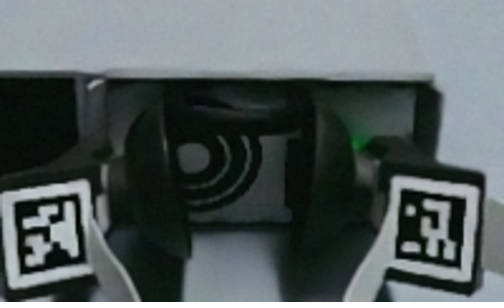

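{"op": "execute_actions", "data": {
  "actions": [
    {"r1":{"joints":{"arm_m":0.101},"pace":"slow"}}
  ],
  "cameras": ["r1_wrist_camera"]
}}

{"op": "zoom_image", "data": {
  "camera": "r1_wrist_camera",
  "region": [200, 200, 400, 320]
}}

Scene clock: 249.03 s.
r1.base_odometry: x=+0.018 y=-0.726 heading=-0.474 (m, m, rad; r1's odometry frame)
r1.turned_by_wheels: +0.000 (rad since the last result)
r1.turned_by_imu: +0.000 (rad since the last result)
r1.base_tilt: forward=-0.1 right=-0.4 (deg)
r1.lidar_m: 0.25 0.26 1.69 1.68 1.89 1.80 1.72 1.77 2.45 1.13 0.36 0.28
r1.base_status: not commanded
r1.joint_positions: lift_m=+0.714 arm_m=+0.103 wrist_yaw_rad=-0.001 wrist_pitch_rad=+0.357 wrist_roll_rad=-0.001 gripper_m=-0.037
r1.joint_status: all done
r1.motor_effort: lift_m=+21(21) arm_m=-10(17) wrist_yaw_rad=+1(12) wrist_pitch_rad=-20(23) wrist_roll_rad=+2(1) gripper_m=-28(31) wheel_0=-2(3) wheel_1=-1(1) wheel_2=-1(4) (%)
r1.hand_pose: x=+0.5439 y=-0.0877 z=+0.7914 quat_wxyz=(+0.984, +0.000, +0.177, -0.001) (m; r1's base frame)
r1.wrist_depth_mm: - - - - - - - / - - - - - - - / - - 382 394 569 597 621 / - 273 258 264 379 387 394 / 270 262 238 226 273 289 290 / 216 201 183 217 184 228 229 / 182 182 191 - 195 189 195
r2.base_odometry: x=+0.860 y=+1.466 heading=-0.530 (m, m, rad; r2's odometry frame)
r2.turned_by_wheels: +0.000 (rad since the last result)
r2.turned_by_imu: +0.000 (rad since the last result)
r2.base_tilt: forward=+0.1 right=-0.2 (deg)
r2.lidar_m: 0.96 1.02 1.74 2.21 2.29 0.52 0.51 0.51 0.76 2.52 1.72 1.01
r2.base_status: not commanded
r2.joint_positions: lift_m=+0.900 arm_m=+0.002 wrist_yaw_rad=+0.000 wrist_pitch_rad=+0.012 wrist_roll_rad=+0.012 gripper_m=+0.057
r2.joint_status: not commanded
r2.motor_effort: lift_m=+22(22) arm_m=-1(0) wrist_yaw_rad=+0(1) wrist_pitch_rad=-6(7) wrist_roll_rad=-1(0) gripper_m=-2(3) wheel_0=-1(1) wheel_1=+0(0) wheel_2=+0(0) (%)
r2.hand_pose: x=+0.4610 y=-0.0874 z=+1.0744 quat_wxyz=(+1.000, +0.006, +0.006, +0.000) (m; r2's base frame)
r2.wrist_depth_mm: 960 - - - 1060 960 960 / 960 - - - - 976 976 / 976 - - - - 976 976 / 960 - - - - 976 976 / 960 1281 - - 991 960 976 / 976 831 195 759 202 976 960 / 976 960 976 108 976 976 976
pictures: r1_wrist_camera
camera_calibration (this result's frames):
r1_wrist_camera: T_world_to_cam=[[-0.0313701, -0.999401, 0.0146016, -0.0901374], [-0.387183, -0.00131748, -0.922002, 0.98606], [0.921469, -0.0345768, -0.38691, 0.0303888], [0, 0, 0, 1]] pos_world=[0.350956, -0.0877336, 0.922224]
Images, in order (width x height): r1_wrist_camera 616x392.

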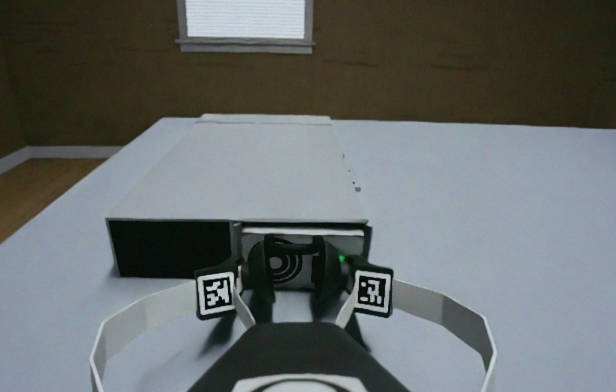

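Region (200, 200, 400, 320) of r1_wrist_camera's 616x392 image, scaled by 2.520; it fills the top 302 rows of this view, and the rest is white.

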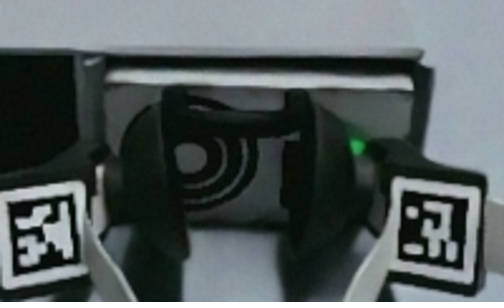

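{"op": "execute_actions", "data": {
  "actions": [
    {"r1":{"base":{"translate_m":-0.11},"joints":{"arm_m":0.005},"pace":"slow"}}
  ],
  "cameras": ["r1_wrist_camera","r1_head_camera"]
}}

Scene clock: 251.53 s.
r1.base_odometry: x=-0.080 y=-0.676 heading=-0.474 (m, m, rad; r1's odometry frame)
r1.turned_by_wheels: +0.000 (rad since the last result)
r1.turned_by_imu: +0.000 (rad since the last result)
r1.base_tilt: forward=+0.0 right=-0.3 (deg)
r1.lidar_m: 0.37 0.39 1.71 1.83 1.88 1.66 1.61 1.67 2.32 2.46 0.55 0.42
r1.base_status: done
r1.joint_positions: lift_m=+0.714 arm_m=+0.007 wrist_yaw_rad=+0.000 wrist_pitch_rad=+0.357 wrist_roll_rad=-0.001 gripper_m=-0.037
r1.joint_status: all done
r1.on_its_own: wrist_pitch_rad is at rest, and its effort (-24) is outside its rest range (-23 to +23)
r1.motor_effort: lift_m=+21(21) arm_m=-10(7) wrist_yaw_rad=-2(1) wrist_pitch_rad=-24(22) wrist_roll_rad=+1(1) gripper_m=-27(28) wheel_0=-1(4) wheel_1=-2(2) wheel_2=+1(6) (%)
r1.hand_pose: x=+0.4478 y=-0.0874 z=+0.7912 quat_wxyz=(+0.984, +0.000, +0.178, +0.000) (m; r1's base frame)
r1.wrist_depth_mm: - - - - - - - / - - - - - - - / - - 477 439 574 597 615 / - 364 349 276 382 389 394 / 270 277 264 225 289 290 291 / 217 205 181 218 183 230 229 / 183 183 192 - 196 190 193
r2.base_odometry: x=+0.860 y=+1.466 heading=-0.530 (m, m, rad; r2's odometry frame)
r2.turned_by_wheels: +0.000 (rad since the last result)
r2.turned_by_imu: +0.001 (rad since the last result)
r2.base_tilt: forward=+0.1 right=-0.2 (deg)
r2.lidar_m: 0.97 1.00 1.73 2.21 2.30 0.53 0.50 0.53 0.76 2.52 1.73 1.03
r2.base_status: not commanded
r2.joint_positions: lift_m=+0.900 arm_m=+0.002 wrist_yaw_rad=+0.000 wrist_pitch_rad=+0.012 wrist_roll_rad=+0.012 gripper_m=+0.057
r2.joint_status: not commanded
r2.motor_effort: lift_m=+22(22) arm_m=+0(0) wrist_yaw_rad=+0(0) wrist_pitch_rad=-6(7) wrist_roll_rad=+0(4) gripper_m=-3(3) wheel_0=-1(1) wheel_1=+0(0) wheel_2=+0(0) (%)
r2.hand_pose: x=+0.4610 y=-0.0874 z=+1.0744 quat_wxyz=(+1.000, +0.006, +0.006, +0.000) (m; r2's base frame)
r2.wrist_depth_mm: 960 - - - 1060 960 976 / 976 - - - - 960 976 / 960 - - - - 960 976 / 976 - - - - 960 960 / 960 1281 - - 1025 976 976 / 960 831 195 759 202 976 976 / 960 976 960 108 960 976 960
pictures: r1_head_camera, r1_wrist_camera
camera_calibration (this result's frames):
r1_wrist_camera: T_world_to_cam=[[-0.0303263, -0.999435, 0.0144968, -0.0932431], [-0.387837, -0.00160136, -0.921727, 0.948745], [0.921229, -0.0335749, -0.387569, 0.119548], [0, 0, 0, 1]] pos_world=[0.255, -0.0876574, 0.922168]
Images, in order (width x height): r1_head_camera 420x560, r1_wrist_camera 616x392.

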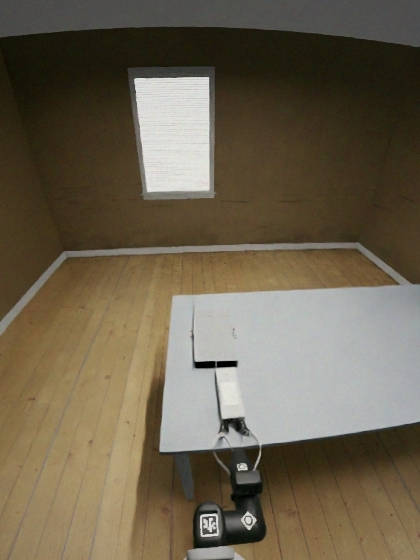

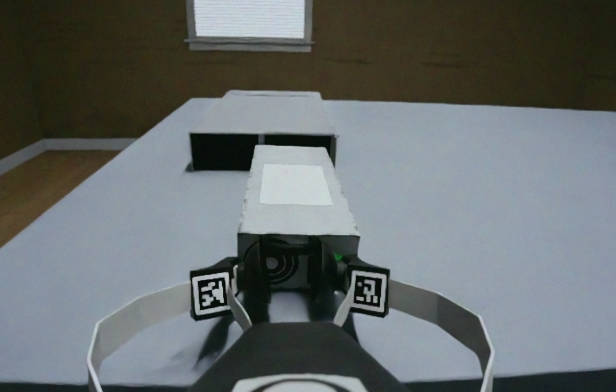

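{"op": "execute_actions", "data": {
  "actions": [
    {"r1":{"base":{"translate_m":-0.035},"joints":{"gripper_m":0.045},"pace":"slow"}}
  ],
  "cameras": []
}}

{"op": "execute_actions", "data": {
  "actions": [
    {"r1":{"joints":{"lift_m":0.96,"gripper_m":0.11},"pace":"fast"}}
  ],
  "cameras": []
}}

{"op": "execute_actions", "data": {
  "actions": [
    {"r1":{"joints":{"wrist_pitch_rad":1.2,"arm_m":0.30},"pace":"fast"}}
  ],
  "cameras": ["r1_wrist_camera","r1_head_left_camera"]
}}

Scene clock: 254.73 s.
r1.base_odometry: x=-0.111 y=-0.660 heading=-0.474 (m, m, rad; r1's odometry frame)
r1.turned_by_wheels: +0.000 (rad since the last result)
r1.turned_by_imu: +0.000 (rad since the last result)
r1.base_tilt: forward=-0.1 right=-0.4 (deg)
r1.lidar_m: 0.41 0.43 1.72 1.84 1.88 1.65 1.57 1.65 2.26 2.47 0.61 0.47
r1.base_status: done
r1.joint_positions: lift_m=+0.714 arm_m=+0.007 wrist_yaw_rad=+0.001 wrist_pitch_rad=+0.353 wrist_roll_rad=+0.000 gripper_m=+0.045
r1.joint_status: all done
r1.motor_effort: lift_m=+21(21) arm_m=-9(10) wrist_yaw_rad=-5(7) wrist_pitch_rad=-7(23) wrist_roll_rad=+1(1) gripper_m=-4(28) wheel_0=-1(3) wheel_1=+1(2) wheel_2=+0(5) (%)
r1.hand_pose: x=+0.4483 y=-0.0872 z=+0.7926 quat_wxyz=(+0.985, +0.000, +0.175, +0.000) (m; r1's base frame)
r1.wrist_depth_mm: - - - - - - - / - - - - - - - / - - 504 492 591 615 647 / - 373 377 289 392 402 407 / 277 281 257 241 281 294 297 / 221 224 198 223 198 234 233 / 208 208 208 - 218 222 289
r2.base_odometry: x=+0.860 y=+1.466 heading=-0.530 (m, m, rad; r2's odometry frame)
r2.turned_by_wheels: +0.000 (rad since the last result)
r2.turned_by_imu: +0.001 (rad since the last result)
r2.base_tilt: forward=+0.1 right=-0.2 (deg)
r2.lidar_m: 0.97 1.03 1.70 2.21 2.32 0.52 0.48 0.52 0.74 2.53 1.69 1.03
r2.base_status: not commanded
r2.joint_positions: lift_m=+0.900 arm_m=+0.002 wrist_yaw_rad=+0.000 wrist_pitch_rad=+0.012 wrist_roll_rad=+0.012 gripper_m=+0.057
r2.joint_status: not commanded
r2.motor_effort: lift_m=+22(22) arm_m=-1(0) wrist_yaw_rad=+0(0) wrist_pitch_rad=-7(6) wrist_roll_rad=-3(2) gripper_m=-3(2) wheel_0=-1(1) wheel_1=-1(0) wheel_2=+0(0) (%)
r2.hand_pose: x=+0.4610 y=-0.0874 z=+1.0744 quat_wxyz=(+1.000, +0.006, +0.006, +0.000) (m; r2's base frame)
r2.wrist_depth_mm: 960 - - - 1060 960 976 / 976 - - - - 976 976 / 960 - - - - 976 976 / 960 - - - - 976 960 / 976 1281 - - 991 960 960 / 960 831 195 759 202 976 960 / 976 976 960 108 976 976 960
pictures: none
No camera images: the call's "cameras" was empty. Leave "cameras" out to get every camera's image.

Scene clock: 256.43 s.
r1.base_odometry: x=-0.111 y=-0.660 heading=-0.474 (m, m, rad; r1's odometry frame)
r1.turned_by_wheels: +0.000 (rad since the last result)
r1.turned_by_imu: +0.000 (rad since the last result)
r1.base_tilt: forward=-0.1 right=-0.3 (deg)
r1.lidar_m: 0.40 0.44 1.73 1.83 1.88 1.64 1.58 1.65 2.26 2.45 0.60 0.43
r1.base_status: not commanded
r1.joint_positions: lift_m=+0.960 arm_m=+0.007 wrist_yaw_rad=+0.000 wrist_pitch_rad=+0.352 wrist_roll_rad=+0.000 gripper_m=+0.110
r1.joint_status: all done
r1.motor_effort: lift_m=+22(23) arm_m=-9(9) wrist_yaw_rad=-1(2) wrist_pitch_rad=-7(8) wrist_roll_rad=+0(1) gripper_m=+1(2) wheel_0=-1(1) wheel_1=+1(1) wheel_2=+0(0) (%)
r1.hand_pose: x=+0.4483 y=-0.0874 z=+1.0385 quat_wxyz=(+0.985, +0.000, +0.175, +0.000) (m; r1's base frame)
r1.wrist_depth_mm: - - - - - - - / - - - - - - - / - - - - - - - / - - - 991 1008 1042 - / - - 676 691 707 759 768 / 1576 1537 544 569 544 603 597 / 1366 480 496 - 508 496 500
r2.base_odometry: x=+0.860 y=+1.466 heading=-0.530 (m, m, rad; r2's odometry frame)
r2.turned_by_wheels: +0.000 (rad since the last result)
r2.turned_by_imu: +0.000 (rad since the last result)
r2.base_tilt: forward=+0.2 right=-0.2 (deg)
r2.lidar_m: 0.96 1.03 1.75 2.20 2.30 0.52 0.49 0.53 0.73 2.53 1.70 1.03
r2.base_status: not commanded
r2.joint_positions: lift_m=+0.900 arm_m=+0.002 wrist_yaw_rad=+0.000 wrist_pitch_rad=+0.012 wrist_roll_rad=+0.012 gripper_m=+0.057
r2.joint_status: not commanded
r2.motor_effort: lift_m=+22(22) arm_m=+0(0) wrist_yaw_rad=+0(0) wrist_pitch_rad=-7(6) wrist_roll_rad=-2(2) gripper_m=-2(2) wheel_0=-1(1) wheel_1=+0(0) wheel_2=+0(0) (%)
r2.hand_pose: x=+0.4610 y=-0.0874 z=+1.0744 quat_wxyz=(+1.000, +0.006, +0.006, +0.000) (m; r2's base frame)
r2.wrist_depth_mm: 960 - - - 1060 960 976 / 960 - - - - 960 960 / 960 - - - - 960 960 / 976 - - - - 960 976 / 960 1281 - - 1008 976 976 / 960 831 195 759 202 976 976 / 976 960 960 108 976 976 976
pictures: none
No camera images: the call's "cameras" was empty. Leave "cameras" out to get every camera's image.

Scene clock: 258.13 s.
r1.base_odometry: x=-0.111 y=-0.660 heading=-0.474 (m, m, rad; r1's odometry frame)
r1.turned_by_wheels: +0.000 (rad since the last result)
r1.turned_by_imu: +0.000 (rad since the last result)
r1.base_tilt: forward=-0.1 right=-0.4 (deg)
r1.lidar_m: 0.40 0.40 1.72 1.84 1.86 1.65 1.58 1.65 2.25 2.45 0.58 0.44
r1.base_status: not commanded
r1.joint_positions: lift_m=+0.960 arm_m=+0.298 wrist_yaw_rad=+0.000 wrist_pitch_rad=+1.201 wrist_roll_rad=+0.000 gripper_m=+0.110
r1.joint_status: all done
r1.motor_effort: lift_m=+23(23) arm_m=+9(9) wrist_yaw_rad=-1(1) wrist_pitch_rad=-2(4) wrist_roll_rad=+0(1) gripper_m=+0(1) wheel_0=+0(1) wheel_1=+1(1) wheel_2=+0(0) (%)
r1.hand_pose: x=+0.5737 y=-0.0874 z=+0.8691 quat_wxyz=(+0.825, +0.000, +0.565, +0.000) (m; r1's base frame)
r1.wrist_depth_mm: 1255 397 345 353 413 418 427 / 1182 375 329 332 392 399 402 / 1138 355 357 362 373 377 379 / 707 342 343 309 353 357 362 / 327 325 329 294 334 342 343 / 309 306 310 281 317 325 329 / 297 300 306 - 312 314 315
r2.base_odometry: x=+0.860 y=+1.466 heading=-0.530 (m, m, rad; r2's odometry frame)
r2.turned_by_wheels: +0.000 (rad since the last result)
r2.turned_by_imu: +0.000 (rad since the last result)
r2.base_tilt: forward=+0.1 right=-0.3 (deg)
r2.lidar_m: 0.97 1.03 1.71 2.21 2.29 0.54 0.48 0.55 0.72 2.52 1.74 1.00
r2.base_status: not commanded
r2.joint_positions: lift_m=+0.900 arm_m=+0.002 wrist_yaw_rad=+0.000 wrist_pitch_rad=+0.012 wrist_roll_rad=+0.012 gripper_m=+0.057
r2.joint_status: not commanded
r2.motor_effort: lift_m=+22(22) arm_m=+0(0) wrist_yaw_rad=+0(0) wrist_pitch_rad=-7(7) wrist_roll_rad=+0(2) gripper_m=-3(2) wheel_0=-1(1) wheel_1=+0(0) wheel_2=+0(0) (%)
r2.hand_pose: x=+0.4610 y=-0.0874 z=+1.0744 quat_wxyz=(+1.000, +0.006, +0.006, +0.000) (m; r2's base frame)
r2.wrist_depth_mm: 960 - - - 1060 960 976 / 960 - - - - 976 960 / 960 - - - - 960 976 / 976 - - - - 960 976 / 960 1281 - - 1008 960 976 / 960 831 195 759 202 960 976 / 976 960 976 108 976 976 976
pictures: r1_head_left_camera, r1_wrist_camera
camera_calibration (this result's frames):
r1_wrist_camera: T_world_to_cam=[[-0.00935444, -0.99944, 0.032141, -0.117883], [-0.94623, -0.0015467, -0.32349, 0.869744], [0.323359, -0.0334389, -0.945686, 0.861846], [0, 0, 0, 1]] pos_world=[0.54319, -0.0876524, 1.10018]
Images, in order (width x height): r1_head_left_camera 420x672, r1_wrist_camera 616x392.

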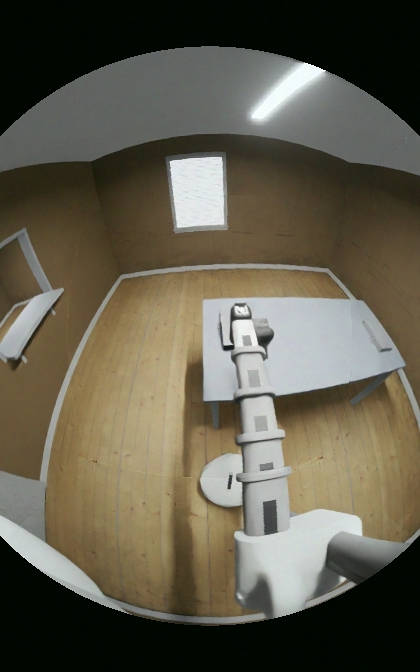

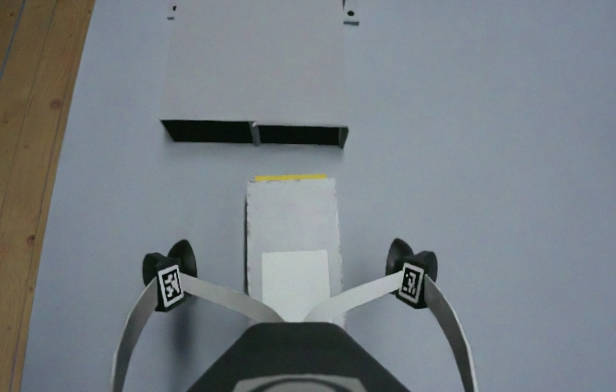

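{"op": "execute_actions", "data": {
  "actions": [],
  "cameras": ["r1_head_camera","r1_wrist_camera"]
}}

Scene clock: 258.87 s.
r1.base_odometry: x=-0.111 y=-0.660 heading=-0.474 (m, m, rad; r1's odometry frame)
r1.turned_by_wheels: +0.000 (rad since the last result)
r1.turned_by_imu: +0.000 (rad since the last result)
r1.base_tilt: forward=-0.1 right=-0.3 (deg)
r1.lidar_m: 0.40 0.42 1.72 1.82 1.89 1.65 1.57 1.63 2.26 2.47 0.60 0.41
r1.base_status: not commanded
r1.joint_positions: lift_m=+0.960 arm_m=+0.298 wrist_yaw_rad=+0.000 wrist_pitch_rad=+1.201 wrist_roll_rad=+0.000 gripper_m=+0.110
r1.joint_status: all done
r1.motor_effort: lift_m=+23(23) arm_m=+9(9) wrist_yaw_rad=-2(1) wrist_pitch_rad=-2(4) wrist_roll_rad=+0(1) gripper_m=+1(1) wheel_0=-1(1) wheel_1=+1(1) wheel_2=+0(0) (%)
r1.hand_pose: x=+0.5737 y=-0.0874 z=+0.8691 quat_wxyz=(+0.825, +0.000, +0.565, +0.000) (m; r1's base frame)
r1.wrist_depth_mm: 1281 397 345 351 413 421 427 / 1182 377 327 332 392 397 404 / 1118 355 359 364 373 375 382 / 707 340 343 309 355 359 364 / 327 324 327 294 334 342 345 / 309 307 309 279 319 327 329 / 296 298 303 - 312 314 317
r2.base_odometry: x=+0.860 y=+1.466 heading=-0.530 (m, m, rad; r2's odometry frame)
r2.turned_by_wheels: +0.000 (rad since the last result)
r2.turned_by_imu: +0.000 (rad since the last result)
r2.base_tilt: forward=+0.1 right=-0.2 (deg)
r2.lidar_m: 0.97 1.02 1.71 2.20 2.31 0.53 0.50 0.55 0.74 2.52 1.72 1.02
r2.base_status: not commanded
r2.joint_positions: lift_m=+0.900 arm_m=+0.002 wrist_yaw_rad=+0.000 wrist_pitch_rad=+0.012 wrist_roll_rad=+0.012 gripper_m=+0.057
r2.joint_status: not commanded
r2.motor_effort: lift_m=+22(22) arm_m=-1(0) wrist_yaw_rad=+0(0) wrist_pitch_rad=-6(7) wrist_roll_rad=-1(2) gripper_m=-3(2) wheel_0=-1(1) wheel_1=-1(0) wheel_2=+0(0) (%)
r2.hand_pose: x=+0.4610 y=-0.0874 z=+1.0744 quat_wxyz=(+1.000, +0.006, +0.006, +0.000) (m; r2's base frame)
r2.wrist_depth_mm: 960 - - - 1060 976 960 / 976 - - - - 976 976 / 960 - - - - 960 960 / 960 - - - - 976 976 / 960 1281 - - 1008 976 976 / 960 831 195 768 202 976 976 / 960 976 976 108 960 976 976
pictures: r1_head_camera, r1_wrist_camera
camera_calibration (this result's frames):
r1_wrist_camera: T_world_to_cam=[[-0.00935449, -0.99944, 0.032141, -0.117883], [-0.94623, -0.00154666, -0.32349, 0.869744], [0.323359, -0.0334389, -0.945686, 0.861846], [0, 0, 0, 1]] pos_world=[0.54319, -0.0876524, 1.10018]
Images, in order (width x height): r1_head_camera 420x560, r1_wrist_camera 616x392.

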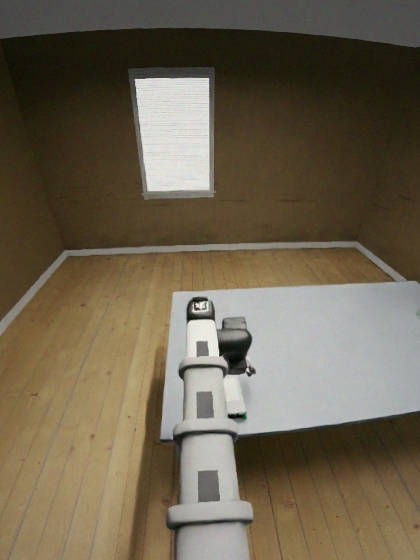

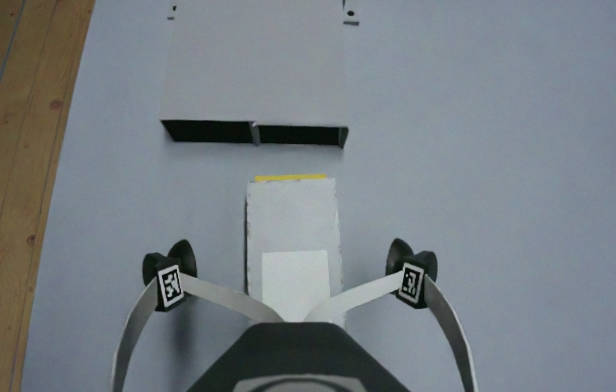

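{"op": "execute_actions", "data": {
  "actions": [
    {"r1":{"joints":{"lift_m":0.888,"arm_m":0.295,"gripper_m":0.095}}}
  ],
  "cameras": ["r1_wrist_camera"]
}}

Scene clock: 260.27 s.
r1.base_odometry: x=-0.111 y=-0.660 heading=-0.474 (m, m, rad; r1's odometry frame)
r1.turned_by_wheels: +0.000 (rad since the last result)
r1.turned_by_imu: +0.000 (rad since the last result)
r1.base_tilt: forward=+0.0 right=-0.4 (deg)
r1.lidar_m: 0.40 0.42 1.74 1.84 1.90 1.66 1.57 1.65 2.25 2.47 0.61 0.43
r1.base_status: not commanded
r1.joint_positions: lift_m=+0.888 arm_m=+0.297 wrist_yaw_rad=+0.000 wrist_pitch_rad=+1.201 wrist_roll_rad=+0.000 gripper_m=+0.095
r1.joint_status: all done
r1.motor_effort: lift_m=+18(21) arm_m=-9(9) wrist_yaw_rad=-3(2) wrist_pitch_rad=-3(2) wrist_roll_rad=-2(0) gripper_m=+0(1) wheel_0=-1(1) wheel_1=+1(1) wheel_2=-1(0) (%)
r1.hand_pose: x=+0.5719 y=-0.0874 z=+0.7975 quat_wxyz=(+0.825, +0.000, +0.565, +0.000) (m; r1's base frame)
r1.wrist_depth_mm: 309 282 259 263 324 330 334 / 291 291 294 297 306 312 319 / 277 281 285 245 293 297 298 / 265 270 268 234 278 283 285 / 253 256 228 223 262 268 271 / 242 242 213 212 213 256 258 / 233 236 239 - 245 247 248
r2.base_odometry: x=+0.860 y=+1.466 heading=-0.530 (m, m, rad; r2's odometry frame)
r2.turned_by_wheels: +0.000 (rad since the last result)
r2.turned_by_imu: +0.000 (rad since the last result)
r2.base_tilt: forward=+0.1 right=-0.2 (deg)
r2.lidar_m: 0.96 1.02 1.73 2.19 2.28 0.53 0.49 0.55 0.75 2.50 1.70 1.04
r2.base_status: not commanded
r2.joint_positions: lift_m=+0.900 arm_m=+0.002 wrist_yaw_rad=+0.000 wrist_pitch_rad=+0.012 wrist_roll_rad=+0.012 gripper_m=+0.057
r2.joint_status: not commanded
r2.motor_effort: lift_m=+22(22) arm_m=-1(0) wrist_yaw_rad=+0(0) wrist_pitch_rad=-7(7) wrist_roll_rad=-5(1) gripper_m=-2(4) wheel_0=-1(1) wheel_1=+0(0) wheel_2=+0(0) (%)
r2.hand_pose: x=+0.4610 y=-0.0874 z=+1.0744 quat_wxyz=(+1.000, +0.006, +0.006, +0.000) (m; r2's base frame)
r2.wrist_depth_mm: 960 - - - 1060 960 976 / 960 - - - - 960 960 / 960 - - - - 960 960 / 960 - - - - 960 976 / 960 1281 - - 1008 976 976 / 976 831 195 759 202 976 976 / 960 976 976 108 960 960 960
pictures: r1_wrist_camera
camera_calibration (this result's frames):
r1_wrist_camera: T_world_to_cam=[[-0.00948965, -0.999438, 0.0321417, -0.115534], [-0.946254, -0.00141647, -0.323421, 0.844857], [0.323285, -0.0334834, -0.945709, 0.794733], [0, 0, 0, 1]] pos_world=[0.541428, -0.0876626, 1.02854]
Images, in order (width x height): r1_wrist_camera 616x392.

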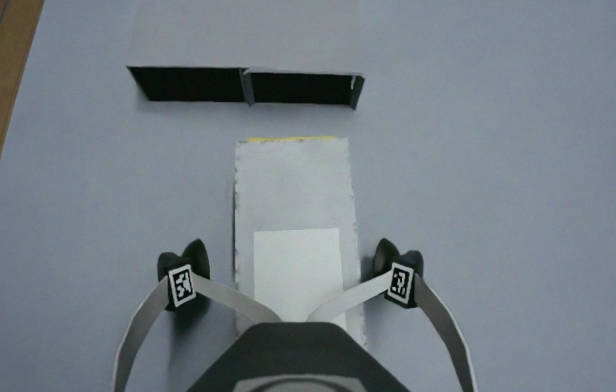

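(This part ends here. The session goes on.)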